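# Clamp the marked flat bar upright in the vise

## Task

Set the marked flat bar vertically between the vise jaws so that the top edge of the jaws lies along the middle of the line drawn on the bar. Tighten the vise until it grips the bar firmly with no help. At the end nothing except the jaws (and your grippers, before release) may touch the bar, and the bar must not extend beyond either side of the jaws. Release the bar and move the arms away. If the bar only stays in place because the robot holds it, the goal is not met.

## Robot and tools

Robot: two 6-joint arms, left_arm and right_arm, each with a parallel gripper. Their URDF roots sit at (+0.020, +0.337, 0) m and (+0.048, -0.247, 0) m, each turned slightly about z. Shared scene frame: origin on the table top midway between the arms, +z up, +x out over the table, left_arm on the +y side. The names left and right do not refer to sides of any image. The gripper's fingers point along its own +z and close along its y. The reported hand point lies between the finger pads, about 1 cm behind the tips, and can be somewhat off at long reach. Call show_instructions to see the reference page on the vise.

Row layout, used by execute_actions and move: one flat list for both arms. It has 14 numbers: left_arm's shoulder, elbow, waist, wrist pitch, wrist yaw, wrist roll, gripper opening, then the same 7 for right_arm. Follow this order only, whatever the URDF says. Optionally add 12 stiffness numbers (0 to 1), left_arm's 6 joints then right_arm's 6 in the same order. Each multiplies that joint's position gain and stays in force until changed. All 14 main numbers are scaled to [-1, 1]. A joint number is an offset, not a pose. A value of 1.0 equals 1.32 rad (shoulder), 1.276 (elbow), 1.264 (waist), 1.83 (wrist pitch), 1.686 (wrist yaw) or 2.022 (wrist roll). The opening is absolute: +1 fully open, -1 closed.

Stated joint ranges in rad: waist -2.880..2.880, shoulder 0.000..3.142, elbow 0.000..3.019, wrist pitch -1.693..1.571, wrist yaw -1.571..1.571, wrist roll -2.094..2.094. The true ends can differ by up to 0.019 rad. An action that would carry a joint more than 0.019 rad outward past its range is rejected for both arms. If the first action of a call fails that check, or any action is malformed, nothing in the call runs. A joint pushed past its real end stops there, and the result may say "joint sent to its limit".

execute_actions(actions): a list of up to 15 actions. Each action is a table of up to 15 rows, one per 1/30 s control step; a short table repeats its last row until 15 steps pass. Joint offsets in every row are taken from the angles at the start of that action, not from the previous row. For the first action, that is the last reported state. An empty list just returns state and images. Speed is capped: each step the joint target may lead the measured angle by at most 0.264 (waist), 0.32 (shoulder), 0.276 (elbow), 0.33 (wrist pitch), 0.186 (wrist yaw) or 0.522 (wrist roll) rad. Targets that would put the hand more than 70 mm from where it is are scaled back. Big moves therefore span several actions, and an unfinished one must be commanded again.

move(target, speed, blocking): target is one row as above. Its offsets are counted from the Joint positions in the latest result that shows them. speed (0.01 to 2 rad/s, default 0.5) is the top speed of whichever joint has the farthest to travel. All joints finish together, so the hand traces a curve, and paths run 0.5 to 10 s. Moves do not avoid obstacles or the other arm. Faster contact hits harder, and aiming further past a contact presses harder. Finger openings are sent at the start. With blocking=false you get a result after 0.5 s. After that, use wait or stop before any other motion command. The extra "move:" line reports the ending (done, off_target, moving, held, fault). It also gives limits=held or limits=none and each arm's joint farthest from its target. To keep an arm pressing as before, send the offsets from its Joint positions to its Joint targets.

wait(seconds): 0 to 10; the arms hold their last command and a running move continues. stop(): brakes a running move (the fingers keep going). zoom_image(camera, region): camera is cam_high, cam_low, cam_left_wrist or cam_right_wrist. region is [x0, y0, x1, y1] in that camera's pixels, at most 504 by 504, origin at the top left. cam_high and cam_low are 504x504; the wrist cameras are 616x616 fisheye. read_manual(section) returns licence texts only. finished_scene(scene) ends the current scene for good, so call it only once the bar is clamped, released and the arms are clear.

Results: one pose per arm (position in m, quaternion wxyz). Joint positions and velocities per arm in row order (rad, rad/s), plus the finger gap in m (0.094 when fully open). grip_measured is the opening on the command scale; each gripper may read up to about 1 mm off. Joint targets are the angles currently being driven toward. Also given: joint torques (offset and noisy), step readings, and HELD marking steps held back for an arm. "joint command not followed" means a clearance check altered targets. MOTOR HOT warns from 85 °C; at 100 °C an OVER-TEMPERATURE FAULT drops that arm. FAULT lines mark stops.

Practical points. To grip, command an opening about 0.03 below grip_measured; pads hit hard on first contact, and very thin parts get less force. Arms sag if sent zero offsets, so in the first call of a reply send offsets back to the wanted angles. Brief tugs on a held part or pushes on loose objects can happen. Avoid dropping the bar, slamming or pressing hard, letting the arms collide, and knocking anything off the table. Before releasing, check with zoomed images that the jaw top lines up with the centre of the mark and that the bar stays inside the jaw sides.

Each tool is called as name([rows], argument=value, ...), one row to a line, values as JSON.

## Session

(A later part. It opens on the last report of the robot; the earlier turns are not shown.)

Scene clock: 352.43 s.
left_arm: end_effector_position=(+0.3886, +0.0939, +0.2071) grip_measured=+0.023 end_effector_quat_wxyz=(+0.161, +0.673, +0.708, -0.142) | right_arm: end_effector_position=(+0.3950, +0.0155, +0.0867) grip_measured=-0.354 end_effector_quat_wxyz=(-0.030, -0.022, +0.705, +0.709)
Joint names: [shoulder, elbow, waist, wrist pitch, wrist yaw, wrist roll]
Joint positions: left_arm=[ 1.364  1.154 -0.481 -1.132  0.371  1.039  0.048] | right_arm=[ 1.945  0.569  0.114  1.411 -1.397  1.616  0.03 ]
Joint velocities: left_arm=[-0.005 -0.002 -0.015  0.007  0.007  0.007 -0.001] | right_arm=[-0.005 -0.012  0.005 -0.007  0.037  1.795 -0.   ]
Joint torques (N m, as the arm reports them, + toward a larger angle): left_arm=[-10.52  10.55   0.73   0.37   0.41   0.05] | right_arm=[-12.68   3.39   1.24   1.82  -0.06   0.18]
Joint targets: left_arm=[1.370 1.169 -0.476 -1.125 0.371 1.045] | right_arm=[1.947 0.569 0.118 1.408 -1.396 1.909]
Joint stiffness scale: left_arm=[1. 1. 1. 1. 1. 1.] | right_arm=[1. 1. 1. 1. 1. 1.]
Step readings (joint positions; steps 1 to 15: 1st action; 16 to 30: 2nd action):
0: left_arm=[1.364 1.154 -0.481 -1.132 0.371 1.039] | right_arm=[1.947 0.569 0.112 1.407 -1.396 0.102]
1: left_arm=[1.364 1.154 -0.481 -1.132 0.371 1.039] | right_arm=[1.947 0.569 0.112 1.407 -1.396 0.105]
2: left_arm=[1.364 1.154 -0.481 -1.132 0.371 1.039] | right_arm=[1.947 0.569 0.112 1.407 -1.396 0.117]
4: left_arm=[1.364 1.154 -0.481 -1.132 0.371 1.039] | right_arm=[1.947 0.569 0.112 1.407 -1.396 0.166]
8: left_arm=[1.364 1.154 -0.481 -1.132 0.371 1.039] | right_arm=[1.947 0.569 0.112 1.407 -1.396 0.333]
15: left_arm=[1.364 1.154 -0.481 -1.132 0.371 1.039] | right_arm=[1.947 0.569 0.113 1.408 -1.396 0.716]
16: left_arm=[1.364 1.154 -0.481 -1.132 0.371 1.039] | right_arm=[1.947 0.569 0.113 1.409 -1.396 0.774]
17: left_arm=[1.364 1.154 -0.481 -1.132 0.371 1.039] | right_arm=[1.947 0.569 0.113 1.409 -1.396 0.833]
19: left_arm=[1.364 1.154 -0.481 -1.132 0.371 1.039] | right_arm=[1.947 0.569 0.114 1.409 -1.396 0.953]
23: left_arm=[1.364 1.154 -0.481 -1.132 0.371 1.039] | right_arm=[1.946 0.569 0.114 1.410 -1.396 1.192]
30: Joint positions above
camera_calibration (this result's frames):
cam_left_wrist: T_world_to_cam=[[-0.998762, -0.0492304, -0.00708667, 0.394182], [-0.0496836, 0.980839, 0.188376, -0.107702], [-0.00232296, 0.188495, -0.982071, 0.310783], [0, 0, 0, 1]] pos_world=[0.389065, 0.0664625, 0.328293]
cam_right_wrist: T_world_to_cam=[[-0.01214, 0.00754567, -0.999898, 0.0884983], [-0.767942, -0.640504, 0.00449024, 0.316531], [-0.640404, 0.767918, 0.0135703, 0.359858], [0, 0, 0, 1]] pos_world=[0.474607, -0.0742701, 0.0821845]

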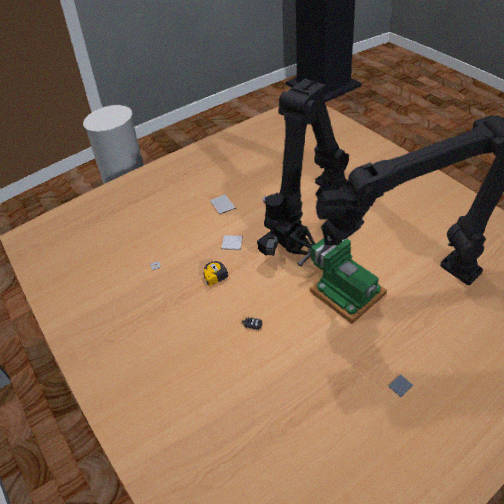

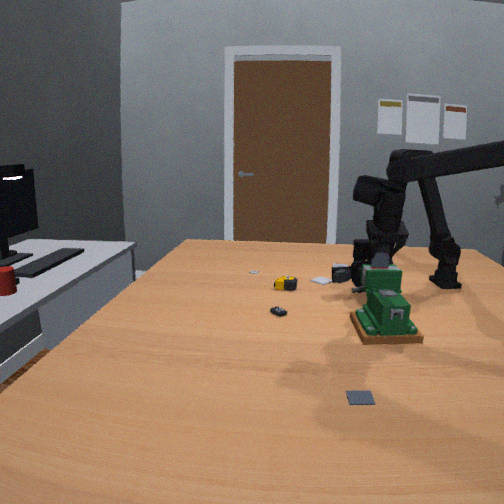

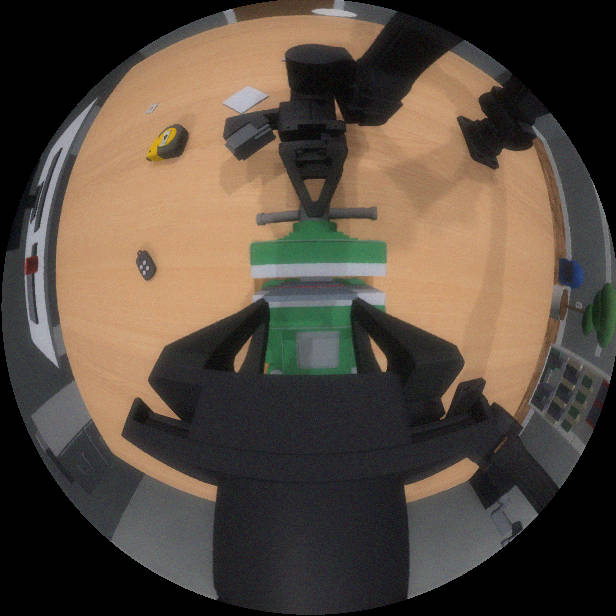

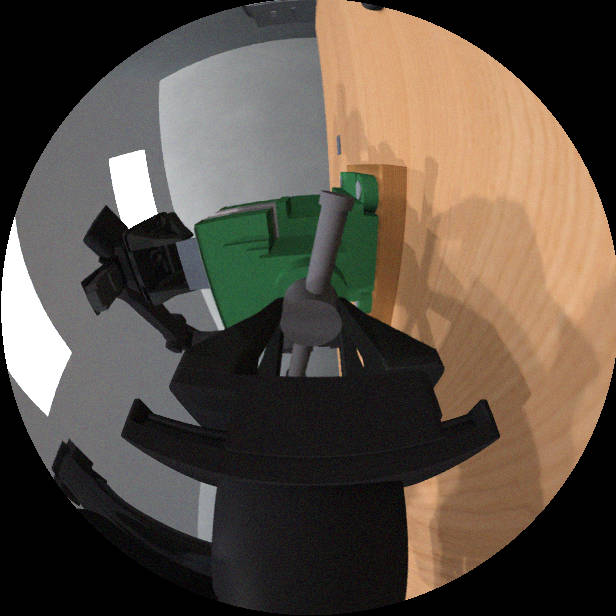

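execute_actions([
  [[0.004,0.012,0.004,0.004,0,0.003,-0.005, 0,0,0,0,0,0.13,-0.25],[0.004,0.012,0.004,0.004,0,0.003,-0.005, 0,0,-0.008,0,-0.004,0.13,-0.1],[0.004,0.012,0.004,0.004,0,0.003,-0.005, 0,0,-0.014,0,-0.008,0.13,-0.1],[0.004,0.012,0.004,0.004,0,0.003,-0.005, 0,0,-0.02,0,-0.012,0.11,-0.1],[0.004,0.012,0.004,0.004,0,0.003,-0.005, 0,0,-0.026,0,-0.016,0.08,-0.1],[0.004,0.012,0.004,0.004,0,0.003,-0.005, 0,0,-0.032,0,-0.02,0.047,-0.1],[0.004,0.012,0.004,0.004,0,0.003,-0.005, 0,0,-0.038,0,-0.024,0.014,-0.1],[0.004,0.012,0.004,0.004,0,0.003,-0.005, 0,0,-0.043,0,-0.028,-0.019,-0.1],[0.004,0.012,0.004,0.004,0,0.003,-0.005, 0,0,-0.047,0,-0.031,-0.052,-0.1],[0.004,0.012,0.004,0.004,0,0.003,-0.005, 0,0,-0.047,0,-0.031,-0.085,-0.1],[0.004,0.012,0.004,0.004,0,0.003,-0.005, 0,0,-0.047,0,-0.031,-0.118,-0.1],[0.004,0.012,0.004,0.004,0,0.003,-0.005, 0,0,-0.047,0,-0.031,-0.151,-0.1],[0.004,0.012,0.004,0.004,0,0.003,-0.005, 0,0,-0.047,0,-0.031,-0.184,-0.1],[0.004,0.012,0.004,0.004,0,0.003,-0.005, 0,0,-0.047,0,-0.031,-0.217,-0.1],[0.004,0.012,0.004,0.004,0,0.003,-0.005, 0,0,-0.047,0,-0.031,-0.25,-0.1]],
  [[0.004,0.012,0.004,0.004,0,0.003,-0.005, 0,0,-0.006,0,0,-0.184,-0.1],[0.004,0.012,0.004,0.004,0,0.003,-0.005, 0,0,-0.006,0,0,-0.217,-0.1],[0.004,0.012,0.004,0.004,0,0.003,-0.005, 0,0,-0.006,0,0,-0.25,-0.1],[0.004,0.012,0.004,0.004,0,0.003,-0.005, 0,0,-0.006,0,0,-0.283,-0.1],[0.004,0.012,0.004,0.004,0,0.003,-0.005, 0,0,-0.006,0,0,-0.316,-0.1],[0.004,0.012,0.004,0.004,0,0.003,-0.005, 0,0,-0.006,0,0,-0.349,-0.1],[0.004,0.012,0.004,0.004,0,0.003,-0.005, 0,0,-0.006,0,0,-0.382,-0.1],[0.004,0.012,0.004,0.004,0,0.003,-0.005, 0,0,-0.006,0,0,-0.415,0.05],[0.004,0.012,0.004,0.004,0,0.003,-0.005, 0,0,-0.006,0,0,-0.448,0.2],[0.004,0.012,0.004,0.004,0,0.003,-0.005, 0,0,-0.006,0,0,-0.481,0.3],[0.004,0.012,0.004,0.004,0,0.003,-0.005, 0,0,-0.006,0,0,-0.514,0.4],[0.004,0.012,0.004,0.004,0,0.003,-0.005, 0,0,-0.006,0,0,-0.547,0.55],[0.004,0.012,0.004,0.004,0,0.003,-0.005, 0,0,-0.006,0,0,-0.58,0.7],[0.004,0.012,0.004,0.004,0,0.003,-0.005, 0,0,-0.006,0,0,-0.613,0.85],[0.004,0.012,0.004,0.004,0,0.003,-0.005, 0,0,-0.006,0,0,-0.646,1.0]],
])

Scene clock: 370.70 s.
left_arm: end_effector_position=(+0.3886, +0.0939, +0.2071) grip_measured=+0.023 end_effector_quat_wxyz=(+0.161, +0.673, +0.708, -0.142) | right_arm: end_effector_position=(+0.4007, -0.0047, +0.0865) grip_measured=+0.930 end_effector_quat_wxyz=(+0.389, -0.426, +0.562, +0.592)
Joint names: [shoulder, elbow, waist, wrist pitch, wrist yaw, wrist roll]
Joint positions: left_arm=[ 1.364  1.154 -0.481 -1.132  0.371  1.039  0.048] | right_arm=[ 1.945  0.569  0.058  1.411 -1.446  0.375  0.091]
Joint velocities: left_arm=[ 0.005 -0.027 -0.005  0.007  0.051 -0.037 -0.001] | right_arm=[-0.005 -0.007 -0.005 -0.007 -0.022 -1.897  0.158]
Joint torques (N m, as the arm reports them, + toward a larger angle): left_arm=[-9.75 10.43  0.63  0.36  0.46  0.03] | right_arm=[-12.66   3.3   -0.12   1.84  -0.05  -0.19]
Joint targets: left_arm=[1.370 1.169 -0.476 -1.125 0.371 1.045] | right_arm=[1.945 0.569 0.051 1.411 -1.446 0.078]
Joint stiffness scale: left_arm=[1. 1. 1. 1. 1. 1.] | right_arm=[1. 1. 1. 1. 1. 1.]
Step readings (joint positions; steps 1 to 15: 1st action; 16 to 30: 2nd action):
0: left_arm=[1.364 1.154 -0.481 -1.132 0.371 1.039] | right_arm=[1.945 0.569 0.115 1.411 -1.397 1.876]
1: left_arm=[1.364 1.154 -0.481 -1.132 0.371 1.039] | right_arm=[1.945 0.569 0.115 1.411 -1.397 1.876]
2: left_arm=[1.364 1.154 -0.481 -1.132 0.371 1.039] | right_arm=[1.945 0.569 0.114 1.411 -1.399 1.876]
4: left_arm=[1.364 1.154 -0.481 -1.132 0.371 1.039] | right_arm=[1.945 0.569 0.112 1.411 -1.409 1.872]
8: left_arm=[1.364 1.154 -0.481 -1.132 0.371 1.039] | right_arm=[1.945 0.569 0.089 1.411 -1.436 1.765]
15: left_arm=[1.364 1.154 -0.481 -1.132 0.371 1.039] | right_arm=[1.945 0.569 0.058 1.411 -1.446 1.384]
16: left_arm=[1.364 1.154 -0.481 -1.132 0.371 1.039] | right_arm=[1.945 0.569 0.058 1.411 -1.446 1.317]
17: left_arm=[1.364 1.154 -0.481 -1.132 0.371 1.039] | right_arm=[1.945 0.569 0.058 1.411 -1.446 1.249]
19: left_arm=[1.364 1.154 -0.481 -1.132 0.371 1.039] | right_arm=[1.945 0.569 0.058 1.411 -1.446 1.113]
23: left_arm=[1.364 1.154 -0.481 -1.132 0.371 1.039] | right_arm=[1.945 0.569 0.058 1.411 -1.446 0.843]
30: Joint positions above
camera_calibration (this result's frames):
cam_left_wrist: T_world_to_cam=[[-0.998762, -0.0492304, -0.00708667, 0.394182], [-0.0496836, 0.980839, 0.188376, -0.107702], [-0.00232296, 0.188495, -0.982071, 0.310783], [0, 0, 0, 1]] pos_world=[0.389065, 0.0664625, 0.328293]
cam_right_wrist: T_world_to_cam=[[0.939946, 0.0676037, -0.334562, -0.350185], [-0.231029, -0.595518, -0.769405, 0.159941], [-0.251252, 0.800493, -0.544136, 0.271511], [0, 0, 0, 1]] pos_world=[0.434324, -0.0984211, 0.15364]

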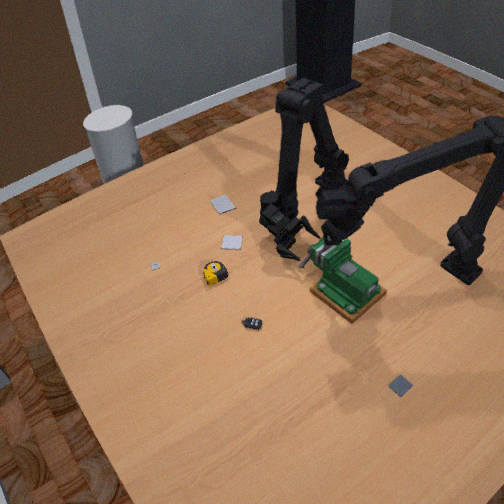

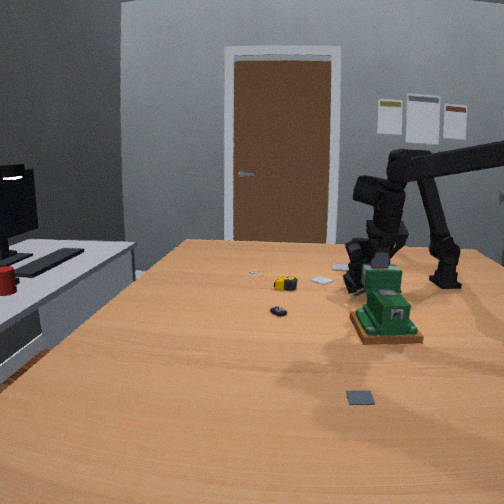

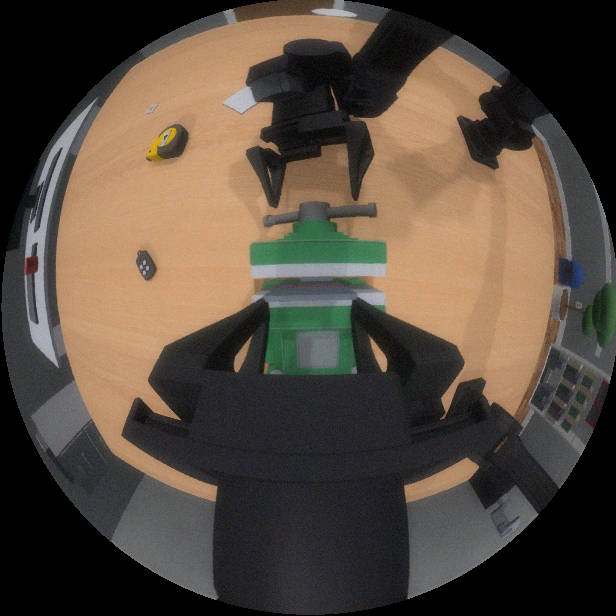

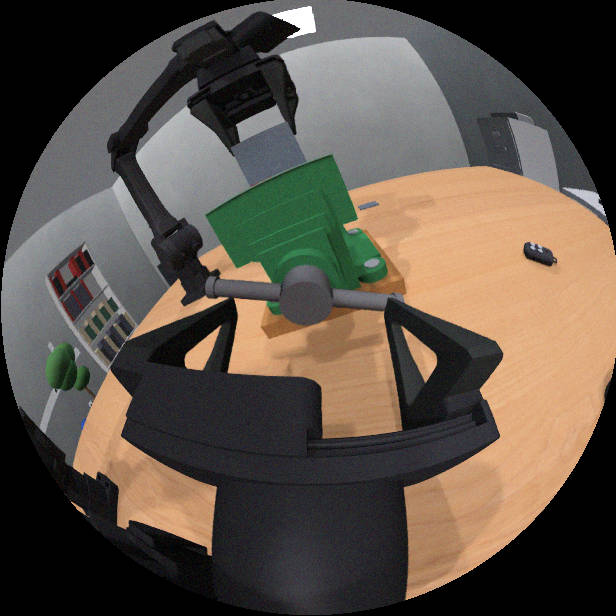

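execute_actions([
  [[0.004,0.012,0.004,0.004,0,0.003,-0.005, 0,0,0,0,0.002,-0.19,1.0],[0.004,0.012,0.004,0.004,0,0.003,-0.005, 0,0,0.005,0,0.004,-0.23,1.0],[0.004,0.012,0.004,0.004,0,0.003,-0.005, 0,0,0.01,0,0.007,-0.262,1.0],[0.004,0.012,0.004,0.004,0,0.003,-0.005, 0,0,0.015,0,0.01,-0.262,1.0],[0.004,0.012,0.004,0.004,0,0.003,-0.005, 0,0,0.02,0,0.013,-0.262,1.0],[0.004,0.012,0.004,0.004,0,0.003,-0.005, 0,0,0.025,0,0.016,-0.262,1.0],[0.004,0.012,0.004,0.004,0,0.003,-0.005, 0,0,0.03,0,0.019,-0.262,1.0],[0.004,0.012,0.004,0.004,0,0.003,-0.005, 0,0,0.035,0,0.022,-0.262,1.0],[0.004,0.012,0.004,0.004,0,0.003,-0.005, 0,0,0.04,0,0.025,-0.262,1.0],[0.004,0.012,0.004,0.004,0,0.003,-0.005, 0,0,0.045,0,0.028,-0.262,1.0],[0.004,0.012,0.004,0.004,0,0.003,-0.005, 0,0,0.05,0,0.03,-0.262,1.0],[0.004,0.012,0.004,0.004,0,0.003,-0.005, 0,0,0.054,0,0.0315,-0.262,0.9],[0.004,0.012,0.004,0.004,0,0.003,-0.005, 0,0,0.054,0,0.0315,-0.262,0.8],[0.004,0.012,0.004,0.004,0,0.003,-0.005, 0,0,0.054,0,0.0315,-0.262,0.7],[0.004,0.012,0.004,0.004,0,0.003,-0.005, 0,0,0.054,0,0.0315,-0.262,0.6]],
])

Scene clock: 375.33 s.
left_arm: end_effector_position=(+0.3886, +0.0939, +0.2071) grip_measured=+0.023 end_effector_quat_wxyz=(+0.161, +0.673, +0.708, -0.142) | right_arm: end_effector_position=(+0.3934, +0.0178, +0.0868) grip_measured=+0.649 end_effector_quat_wxyz=(+0.522, -0.555, +0.434, +0.480)
Joint names: [shoulder, elbow, waist, wrist pitch, wrist yaw, wrist roll]
Joint positions: left_arm=[ 1.364  1.154 -0.481 -1.132  0.371  1.039  0.048] | right_arm=[ 1.945  0.569  0.121  1.411 -1.396 -0.129  0.077]
Joint velocities: left_arm=[ 0.005  0.002 -0.005  0.007 -0.007 -0.066 -0.001] | right_arm=[ 0.015 -0.002  0.063  0.002 -0.007 -0.051 -0.096]
Joint torques (N m, as the arm reports them, + toward a larger angle): left_arm=[-10.27  10.35   0.58   0.53   0.42   0.  ] | right_arm=[-12.7    3.32   1.05   1.79   0.05  -0.21]
Joint targets: left_arm=[1.370 1.169 -0.476 -1.125 0.371 1.045] | right_arm=[1.945 0.569 0.127 1.411 -1.393 -0.155]
Joint stiffness scale: left_arm=[1. 1. 1. 1. 1. 1.] | right_arm=[1. 1. 1. 1. 1. 1.]
Step readings (joint positions):
0: left_arm=[1.364 1.154 -0.481 -1.132 0.371 1.039] | right_arm=[1.945 0.569 0.058 1.411 -1.446 0.093]
1: left_arm=[1.364 1.154 -0.481 -1.132 0.371 1.039] | right_arm=[1.945 0.569 0.058 1.411 -1.446 0.080]
2: left_arm=[1.364 1.154 -0.481 -1.132 0.371 1.039] | right_arm=[1.945 0.569 0.058 1.411 -1.444 0.053]
4: left_arm=[1.364 1.154 -0.481 -1.132 0.371 1.039] | right_arm=[1.945 0.569 0.059 1.411 -1.436 -0.014]
8: left_arm=[1.364 1.154 -0.481 -1.132 0.371 1.039] | right_arm=[1.945 0.569 0.075 1.411 -1.416 -0.088]
15: Joint positions above
camera_calibration (this result's frames):
cam_left_wrist: T_world_to_cam=[[-0.998762, -0.0492304, -0.00708667, 0.394182], [-0.0496836, 0.980839, 0.188376, -0.107702], [-0.00232296, 0.188495, -0.982071, 0.310783], [0, 0, 0, 1]] pos_world=[0.389065, 0.0664625, 0.328293]
cam_right_wrist: T_world_to_cam=[[0.983583, 0.0806327, 0.161437, -0.40522], [0.178548, -0.564531, -0.805869, 0.0133762], [0.026157, 0.821464, -0.56966, 0.144535], [0, 0, 0, 1]] pos_world=[0.392399, -0.0785051, 0.158533]

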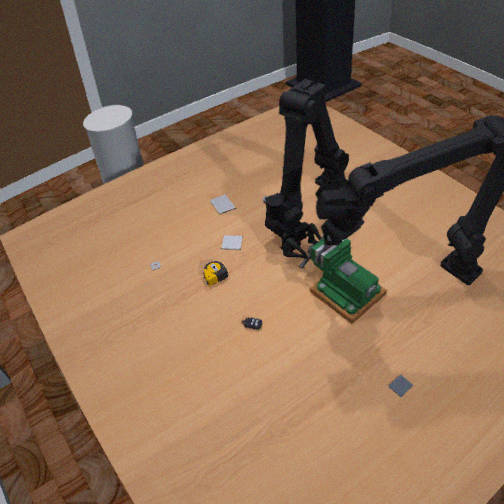

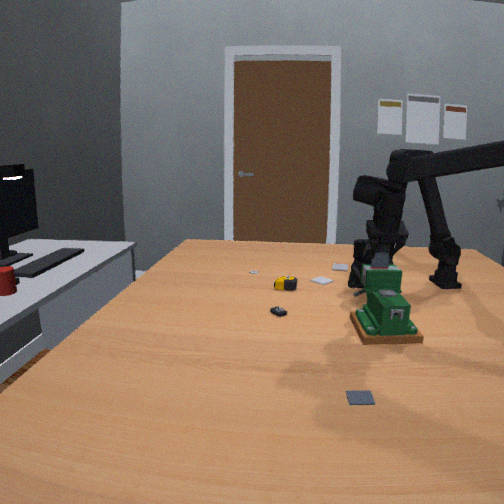

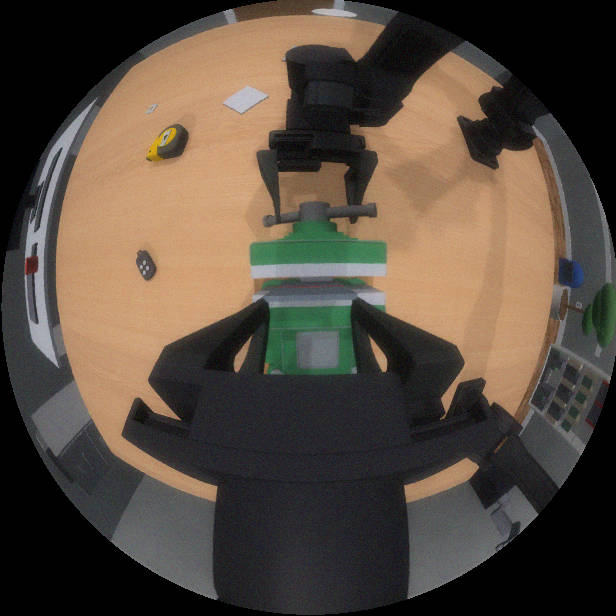

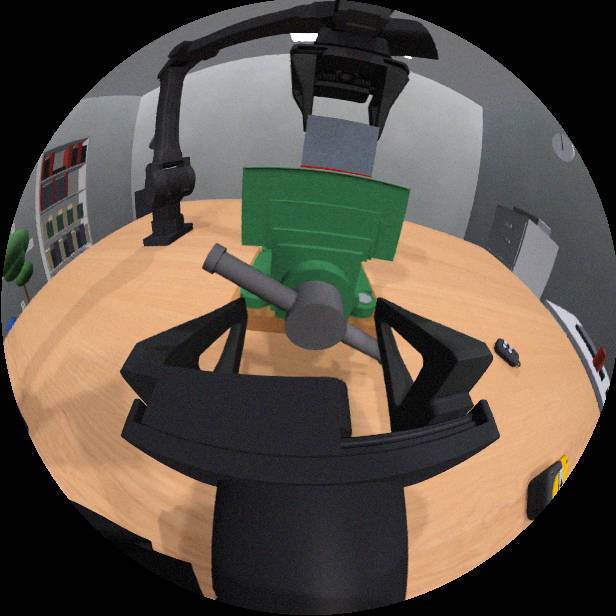

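zoom_image(camera="cam_right_wrist", region=[250, 100, 420, 220])

zoom_image(camera="cam_left_wrist", region=[250, 150, 390, 310])

Region (250, 100, 420, 220) of cam_right_wrist's 616x616 image, scaled by 2.965, with more detail than that image has; it fills the top 356 rows of this view, and the rest is white.

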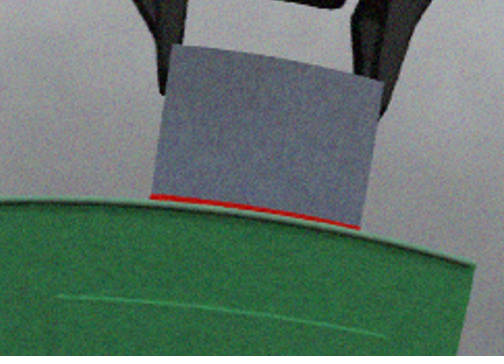

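Region (250, 150, 390, 310) of cam_left_wrist's 616x616 image, scaled by 3.150, with more detail than that image has; it fills the left 441 columns of this view, and the rest is white.

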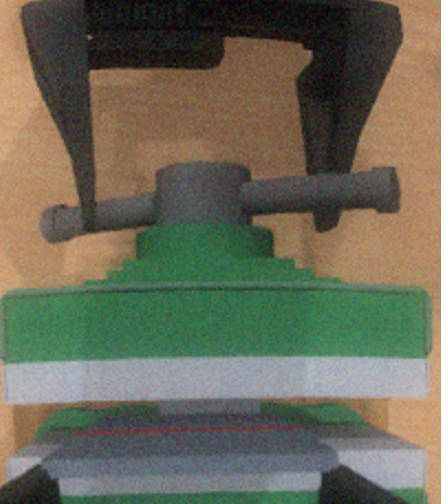

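execute_actions([
  [[0.004,0.012,0.004,0.004,0,0.003,-0.005, 0,0,0,0,0,0,0.45],[0.004,0.012,0.004,0.004,0,0.003,-0.005, 0,0,0,0,0,0.01,0.3],[0.004,0.012,0.004,0.004,0,0.003,-0.005, 0,0,0,0,0,0.03,0.15],[0.004,0.012,0.004,0.004,0,0.003,-0.005, 0,0,0,0,0,0.055,0.0],[0.004,0.012,0.004,0.004,0,0.003,-0.005, 0,0,0,0,0,0.085,-0.12],[0.004,0.012,0.004,0.004,0,0.003,-0.005, 0,0,0,0,0,0.115,-0.22],[0.004,0.012,0.004,0.004,0,0.003,-0.005, 0,0,0,0,0,0.145,-0.3],[0.004,0.012,0.004,0.004,0,0.003,-0.005, 0,0,0,0,0,0.175,-0.36],[0.004,0.012,0.004,0.004,0,0.003,-0.005, 0,0,0,0,0,0.205,-0.4],[0.004,0.012,0.004,0.004,0,0.003,-0.005, 0,0,0,0,0,0.235,-0.4],[0.004,0.012,0.004,0.004,0,0.003,-0.005, 0,0,0,0,0,0.265,-0.4],[0.004,0.012,0.004,0.004,0,0.003,-0.005, 0,0,0,0,0,0.295,-0.4],[0.004,0.012,0.004,0.004,0,0.003,-0.005, 0,0,0,0,0,0.325,-0.4],[0.004,0.012,0.004,0.004,0,0.003,-0.005, 0,0,0,0,0,0.355,-0.4],[0.004,0.012,0.004,0.004,0,0.003,-0.005, 0,0,0,0,0,0.385,-0.4]],
  [[0.004,0.012,0.004,0.004,0,0.003,-0.005, 0,0,0.002,0,0,0.17,-0.4],[0.004,0.012,0.004,0.004,0,0.003,-0.005, 0,0,0.002,0,0,0.2,-0.4],[0.004,0.012,0.004,0.004,0,0.003,-0.005, 0,0,0.002,0,0,0.23,-0.4],[0.004,0.012,0.004,0.004,0,0.003,-0.005, 0,0,0.002,0,0,0.26,-0.4],[0.004,0.012,0.004,0.004,0,0.003,-0.005, 0,0,0.002,0,0,0.29,-0.4],[0.004,0.012,0.004,0.004,0,0.003,-0.005, 0,0,0.002,0,0,0.32,-0.4],[0.004,0.012,0.004,0.004,0,0.003,-0.005, 0,0,0.002,0,0,0.35,-0.4],[0.004,0.012,0.004,0.004,0,0.003,-0.005, 0,0,0.002,0,0,0.38,-0.4],[0.004,0.012,0.004,0.004,0,0.003,-0.005, 0,0,0.002,0,0,0.41,-0.4],[0.004,0.012,0.004,0.004,0,0.003,-0.005, 0,0,0.002,0,0,0.44,-0.4],[0.004,0.012,0.004,0.004,0,0.003,-0.005, 0,0,0.002,0,0,0.47,-0.4],[0.004,0.012,0.004,0.004,0,0.003,-0.005, 0,0,0.002,0,0,0.5,-0.4],[0.004,0.012,0.004,0.004,0,0.003,-0.005, 0,0,0.002,0,0,0.53,-0.4],[0.004,0.012,0.004,0.004,0,0.003,-0.005, 0,0,0.002,0,0,0.56,-0.4],[0.004,0.012,0.004,0.004,0,0.003,-0.005, 0,0,0.002,0,0,0.59,-0.4]],
])

Scene clock: 382.00 s.
left_arm: end_effector_position=(+0.3886, +0.0939, +0.2071) grip_measured=+0.023 end_effector_quat_wxyz=(+0.161, +0.673, +0.708, -0.142) | right_arm: end_effector_position=(+0.3958, +0.0179, +0.0873) grip_measured=-0.350 end_effector_quat_wxyz=(+0.093, -0.141, +0.690, +0.703)
Joint names: [shoulder, elbow, waist, wrist pitch, wrist yaw, wrist roll]
Joint positions: left_arm=[ 1.364  1.154 -0.481 -1.132  0.371  1.039  0.048] | right_arm=[ 1.945  0.571  0.12   1.411 -1.386  1.273  0.031]
Joint velocities: left_arm=[ 0.005 -0.002 -0.015 -0.012 -0.037  0.037  0.   ] | right_arm=[-0.005  0.002 -0.005  0.007  0.007  1.648 -0.   ]
Joint torques (N m, as the arm reports them, + toward a larger angle): left_arm=[-11.31  10.04   0.65   0.34   0.49   0.01] | right_arm=[-12.89   3.42   0.43   1.9   -0.22   0.26]
Joint targets: left_arm=[1.370 1.169 -0.476 -1.125 0.371 1.045] | right_arm=[1.945 0.571 0.122 1.411 -1.389 1.566]
Joint stiffness scale: left_arm=[1. 1. 1. 1. 1. 1.] | right_arm=[1. 1. 1. 1. 1. 1.]
Step readings (joint positions; steps 1 to 15: 1st action; 16 to 30: 2nd action):
0: left_arm=[1.364 1.154 -0.481 -1.132 0.371 1.039] | right_arm=[1.945 0.569 0.122 1.411 -1.396 -0.139]
1: left_arm=[1.364 1.154 -0.481 -1.132 0.371 1.039] | right_arm=[1.945 0.569 0.122 1.411 -1.396 -0.139]
2: left_arm=[1.364 1.154 -0.481 -1.132 0.371 1.039] | right_arm=[1.945 0.569 0.122 1.411 -1.396 -0.137]
4: left_arm=[1.364 1.154 -0.481 -1.132 0.371 1.039] | right_arm=[1.945 0.569 0.122 1.411 -1.391 -0.114]
8: left_arm=[1.364 1.154 -0.481 -1.132 0.371 1.039] | right_arm=[1.945 0.571 0.119 1.411 -1.390 0.011]
15: left_arm=[1.364 1.154 -0.481 -1.132 0.371 1.039] | right_arm=[1.945 0.571 0.119 1.411 -1.389 0.373]
16: left_arm=[1.364 1.154 -0.481 -1.132 0.371 1.039] | right_arm=[1.945 0.571 0.119 1.411 -1.388 0.432]
17: left_arm=[1.364 1.154 -0.481 -1.132 0.371 1.039] | right_arm=[1.945 0.571 0.119 1.411 -1.388 0.491]
19: left_arm=[1.364 1.154 -0.481 -1.132 0.371 1.039] | right_arm=[1.945 0.571 0.119 1.411 -1.388 0.610]
23: left_arm=[1.364 1.154 -0.481 -1.132 0.371 1.039] | right_arm=[1.945 0.571 0.120 1.411 -1.387 0.850]
30: Joint positions above
camera_calibration (this result's frames):
cam_left_wrist: T_world_to_cam=[[-0.998762, -0.0492304, -0.00708667, 0.394182], [-0.0496836, 0.980839, 0.188376, -0.107702], [-0.00232296, 0.188495, -0.982071, 0.310783], [0, 0, 0, 1]] pos_world=[0.389065, 0.0664625, 0.328293]
cam_right_wrist: T_world_to_cam=[[0.325296, 0.0316348, -0.945083, -0.0496468], [-0.725777, -0.632313, -0.270976, 0.325842], [-0.606161, 0.774067, -0.182729, 0.361952], [0, 0, 0, 1]] pos_world=[0.472039, -0.0725699, 0.107514]

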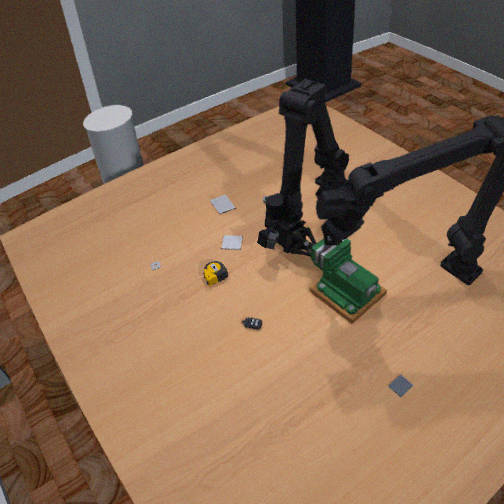

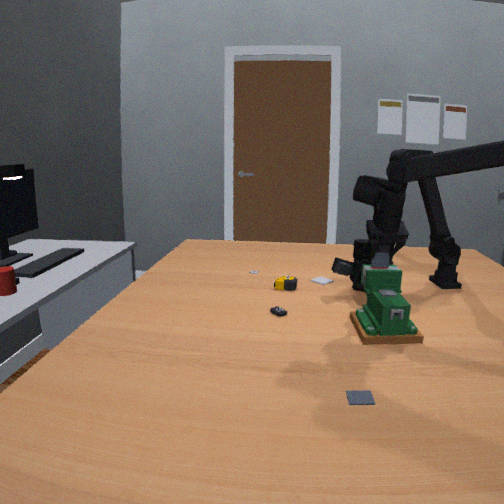

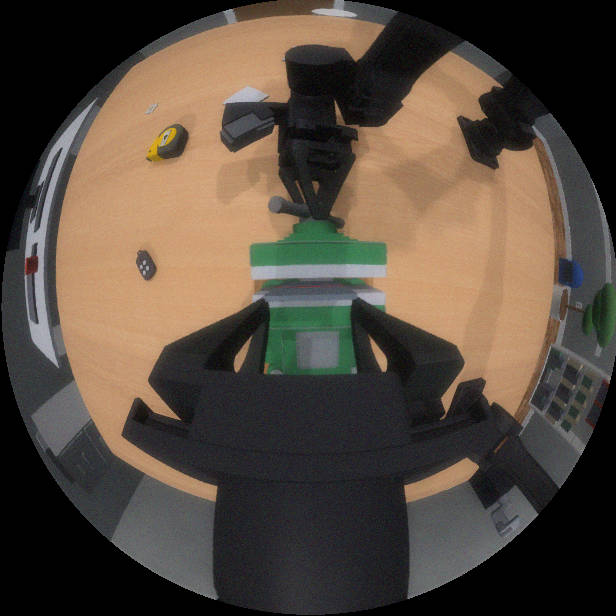

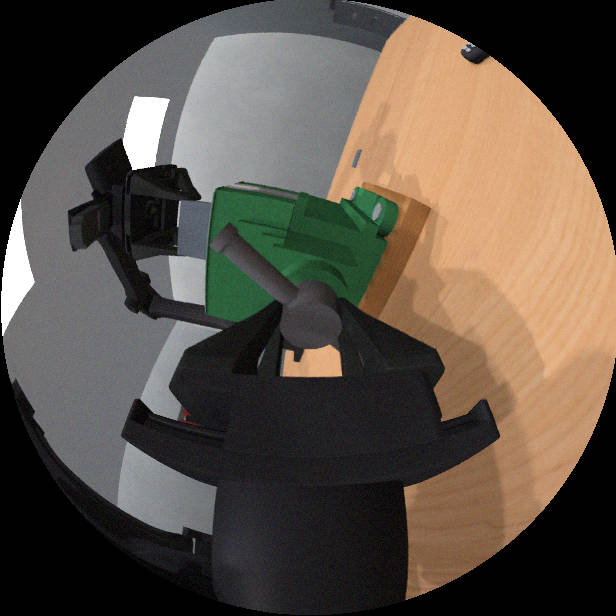

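execute_actions([
  [[0.004,0.012,0.004,0.004,0,0.003,-0.005, 0,0,0.002,0,0,0.165,-0.4],[0.004,0.012,0.004,0.004,0,0.003,-0.005, 0,0,0.002,0,0,0.2,-0.4],[0.004,0.012,0.004,0.004,0,0.003,-0.005, 0,0,0.002,0,0,0.24,-0.4],[0.004,0.012,0.004,0.004,0,0.003,-0.005, 0,0,0.002,0,0,0.28,-0.4],[0.004,0.012,0.004,0.004,0,0.003,-0.005, 0,0,0.002,0,0,0.31,-0.4],[0.004,0.012,0.004,0.004,0,0.003,-0.005, 0,0,0.002,0,0,0.33,-0.4],[0.004,0.012,0.004,0.004,0,0.003,-0.005, 0,0,0.002,0,0,0.33,-0.4],[0.004,0.012,0.004,0.004,0,0.003,-0.005, 0,0,0.002,0,0,0.33,-0.4],[0.004,0.012,0.004,0.004,0,0.003,-0.005, 0,0,0.002,0,0,0.33,-0.4],[0.004,0.012,0.004,0.004,0,0.003,-0.005, 0,0,0.002,0,0,0.33,-0.4],[0.004,0.012,0.004,0.004,0,0.003,-0.005, 0,0,0.002,0,0,0.31,-0.25],[0.004,0.012,0.004,0.004,0,0.003,-0.005, 0,0,0.002,0,0,0.29,-0.25],[0.004,0.012,0.004,0.004,0,0.003,-0.005, 0,0,0.002,0,0,0.26,-0.25],[0.004,0.012,0.004,0.004,0,0.003,-0.005, 0,0,0.002,0,0,0.227,-0.25],[0.004,0.012,0.004,0.004,0,0.003,-0.005, 0,0,0.002,0,0,0.194,-0.25]],
  [[0.004,0.012,0.004,0.004,0,0.003,-0.005, 0,0,0.002,0,0,-0.125,-0.25],[0.004,0.012,0.004,0.004,0,0.003,-0.005, 0,0,0.002,0,0,-0.158,-0.25],[0.004,0.012,0.004,0.004,0,0.003,-0.005, 0,0,0.002,0,0,-0.191,-0.25],[0.004,0.012,0.004,0.004,0,0.003,-0.005, 0,0,0.002,0,0,-0.224,-0.25],[0.004,0.012,0.004,0.004,0,0.003,-0.005, 0,0,0.002,0,0,-0.257,-0.25],[0.004,0.012,0.004,0.004,0,0.003,-0.005, 0,0,0.002,0,0,-0.29,-0.25],[0.004,0.012,0.004,0.004,0,0.003,-0.005, 0,0,0.002,0,0,-0.323,-0.25],[0.004,0.012,0.004,0.004,0,0.003,-0.005, 0,0,0.002,0,0,-0.356,-0.25],[0.004,0.012,0.004,0.004,0,0.003,-0.005, 0,0,0.002,0,0,-0.389,-0.25],[0.004,0.012,0.004,0.004,0,0.003,-0.005, 0,0,0.002,0,0,-0.422,-0.25],[0.004,0.012,0.004,0.004,0,0.003,-0.005, 0,0,0.002,0,0,-0.455,-0.25],[0.004,0.012,0.004,0.004,0,0.003,-0.005, 0,0,0.002,0,0,-0.488,-0.25],[0.004,0.012,0.004,0.004,0,0.003,-0.005, 0,0,0.002,0,0,-0.521,-0.25],[0.004,0.012,0.004,0.004,0,0.003,-0.005, 0,0,0.002,0,0,-0.554,-0.25],[0.004,0.012,0.004,0.004,0,0.003,-0.005, 0,0,0.002,0,0,-0.587,-0.25]],
])

wait(seconds=0.4)

Scene clock: 389.00 s.
left_arm: end_effector_position=(+0.3886, +0.0939, +0.2071) grip_measured=+0.023 end_effector_quat_wxyz=(+0.161, +0.673, +0.708, -0.142) | right_arm: end_effector_position=(+0.3958, +0.0182, +0.0873) grip_measured=-0.251 end_effector_quat_wxyz=(+0.221, -0.265, +0.653, +0.674)
Joint names: [shoulder, elbow, waist, wrist pitch, wrist yaw, wrist roll]
Joint positions: left_arm=[ 1.364  1.154 -0.481 -1.132  0.371  1.039  0.048] | right_arm=[ 1.945  0.571  0.121  1.411 -1.385  0.904  0.035]
Joint velocities: left_arm=[-0.015  0.002 -0.005  0.002  0.022  0.022  0.   ] | right_arm=[-0.015 -0.007  0.015 -0.002  0.051 -1.868 -0.001]
Joint torques (N m, as the arm reports them, + toward a larger angle): left_arm=[-10.78  10.31   0.78   0.45   0.48  -0.08] | right_arm=[-12.98   3.41   0.81   1.91  -0.11  -0.27]
Joint targets: left_arm=[1.370 1.169 -0.476 -1.125 0.371 1.045] | right_arm=[1.945 0.571 0.124 1.411 -1.385 0.612]
Joint stiffness scale: left_arm=[1. 1. 1. 1. 1. 1.] | right_arm=[1. 1. 1. 1. 1. 1.]
Step readings (joint positions; steps 1 to 15: 1st action; 16 to 30: 2nd action):
0: left_arm=[1.364 1.154 -0.481 -1.132 0.371 1.039] | right_arm=[1.945 0.571 0.120 1.411 -1.386 1.533]
1: left_arm=[1.364 1.154 -0.481 -1.132 0.371 1.039] | right_arm=[1.945 0.571 0.121 1.411 -1.386 1.539]
2: left_arm=[1.364 1.154 -0.481 -1.132 0.371 1.039] | right_arm=[1.945 0.571 0.121 1.411 -1.386 1.557]
4: left_arm=[1.364 1.154 -0.481 -1.132 0.371 1.039] | right_arm=[1.945 0.571 0.121 1.411 -1.386 1.626]
8: left_arm=[1.364 1.154 -0.481 -1.132 0.371 1.039] | right_arm=[1.945 0.571 0.121 1.411 -1.385 1.784]
15: left_arm=[1.364 1.154 -0.481 -1.132 0.371 1.039] | right_arm=[1.945 0.571 0.121 1.411 -1.385 1.799]
16: left_arm=[1.364 1.154 -0.481 -1.132 0.371 1.039] | right_arm=[1.945 0.571 0.121 1.411 -1.385 1.757]
17: left_arm=[1.364 1.154 -0.481 -1.132 0.371 1.039] | right_arm=[1.945 0.571 0.121 1.411 -1.385 1.707]
19: left_arm=[1.364 1.154 -0.481 -1.132 0.371 1.039] | right_arm=[1.945 0.571 0.121 1.411 -1.385 1.599]
23: left_arm=[1.364 1.154 -0.481 -1.132 0.371 1.039] | right_arm=[1.945 0.571 0.121 1.411 -1.385 1.358]
30: Joint positions above
camera_calibration (this result's frames):
cam_left_wrist: T_world_to_cam=[[-0.998762, -0.0492304, -0.00708667, 0.394182], [-0.0496836, 0.980839, 0.188376, -0.107702], [-0.00232296, 0.188495, -0.982071, 0.310783], [0, 0, 0, 1]] pos_world=[0.389065, 0.0664625, 0.328293]
cam_right_wrist: T_world_to_cam=[[0.643424, 0.0524939, -0.763708, -0.191761], [-0.578514, -0.620004, -0.530015, 0.290125], [-0.501325, 0.78284, -0.368557, 0.336306], [0, 0, 0, 1]] pos_world=[0.459823, -0.0733286, 0.131269]

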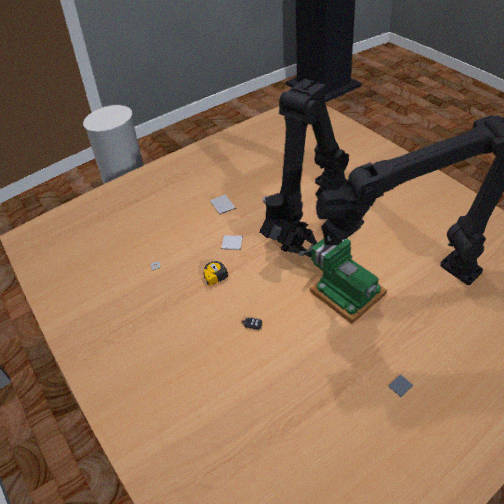

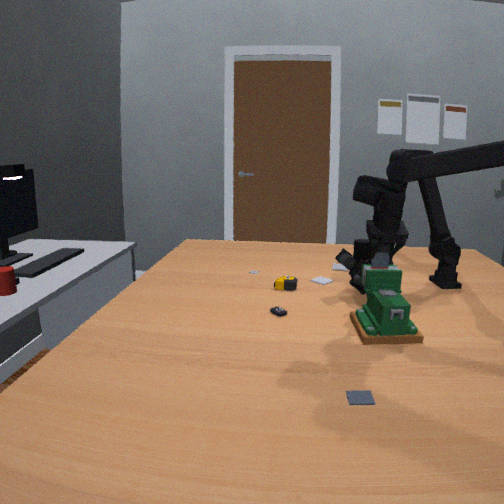

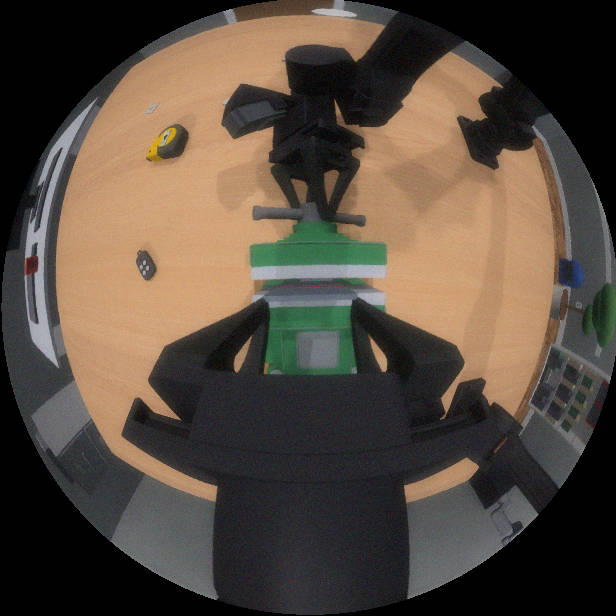

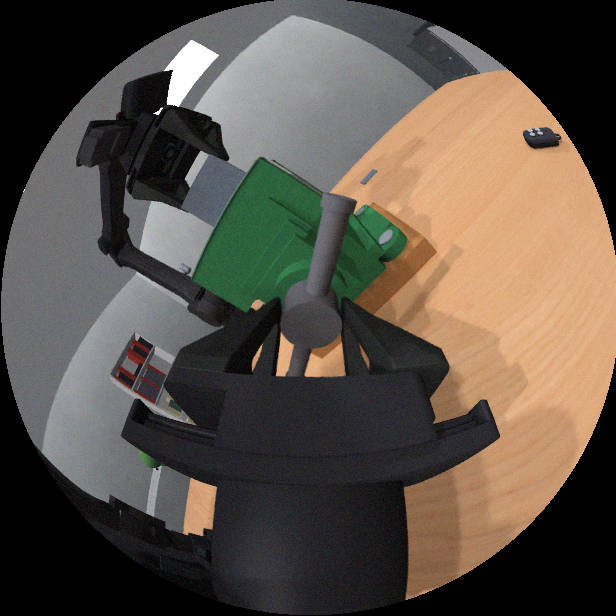

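Scene clock: 389.40 s.
left_arm: end_effector_position=(+0.3886, +0.0939, +0.2071) grip_measured=+0.023 end_effector_quat_wxyz=(+0.161, +0.673, +0.708, -0.142) | right_arm: end_effector_position=(+0.3958, +0.0182, +0.0873) grip_measured=-0.251 end_effector_quat_wxyz=(+0.306, -0.347, +0.613, +0.640)
Joint names: [shoulder, elbow, waist, wrist pitch, wrist yaw, wrist roll]
Joint positions: left_arm=[ 1.364  1.154 -0.481 -1.132  0.371  1.039  0.048] | right_arm=[ 1.945  0.571  0.121  1.411 -1.385  0.646  0.035]
Joint velocities: left_arm=[-0.015 -0.007 -0.005  0.002 -0.007 -0.066 -0.001] | right_arm=[-0.005 -0.012  0.005 -0.002  0.007 -0.227 -0.002]
Joint torques (N m, as the arm reports them, + toward a larger angle): left_arm=[-10.17  10.62  -0.21   0.3    0.46   0.06] | right_arm=[-12.83   3.37   0.88   1.87  -0.08  -0.27]
Joint targets: left_arm=[1.370 1.169 -0.476 -1.125 0.371 1.045] | right_arm=[1.945 0.571 0.124 1.411 -1.385 0.612]
Joint stiffness scale: left_arm=[1. 1. 1. 1. 1. 1.] | right_arm=[1. 1. 1. 1. 1. 1.]
wait: 0.40 s; no rest
camera_calibration (this result's frames):
cam_left_wrist: T_world_to_cam=[[-0.998762, -0.0492304, -0.00708667, 0.394182], [-0.0496836, 0.980839, 0.188376, -0.107702], [-0.00232296, 0.188495, -0.982071, 0.310783], [0, 0, 0, 1]] pos_world=[0.389065, 0.0664625, 0.328293]
cam_right_wrist: T_world_to_cam=[[0.816961, 0.0633029, -0.573208, -0.277265], [-0.423763, -0.608272, -0.671141, 0.240987], [-0.391151, 0.791201, -0.470109, 0.301416], [0, 0, 0, 1]] pos_world=[0.446536, -0.0743436, 0.144504]

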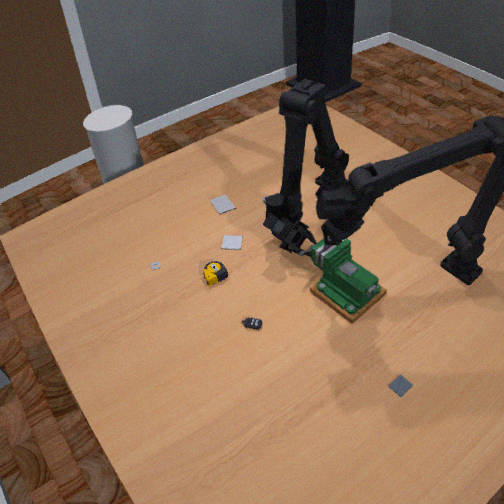

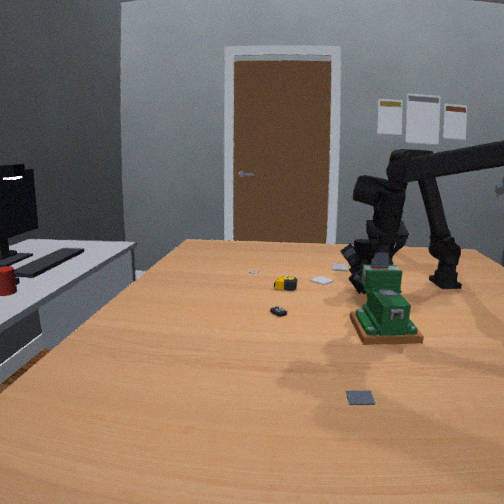

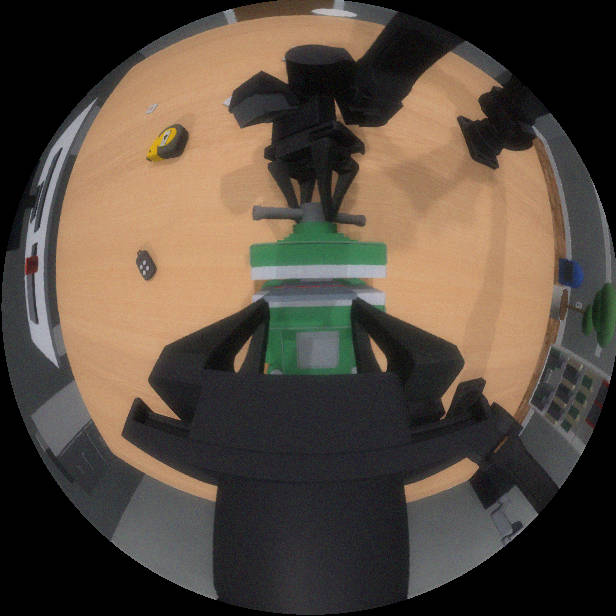

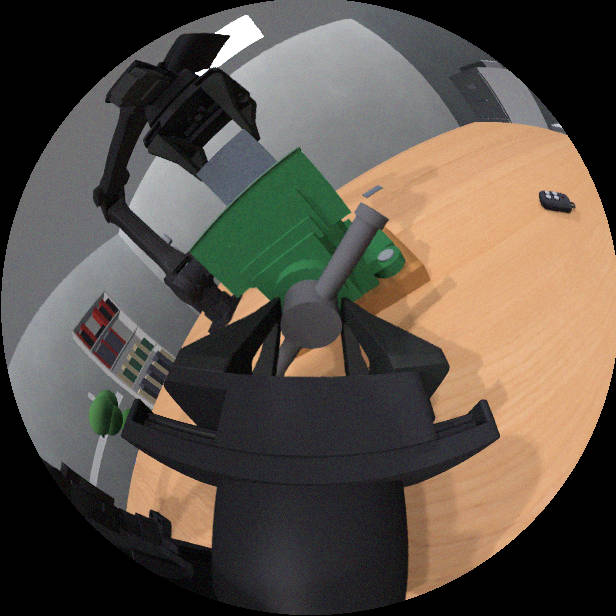

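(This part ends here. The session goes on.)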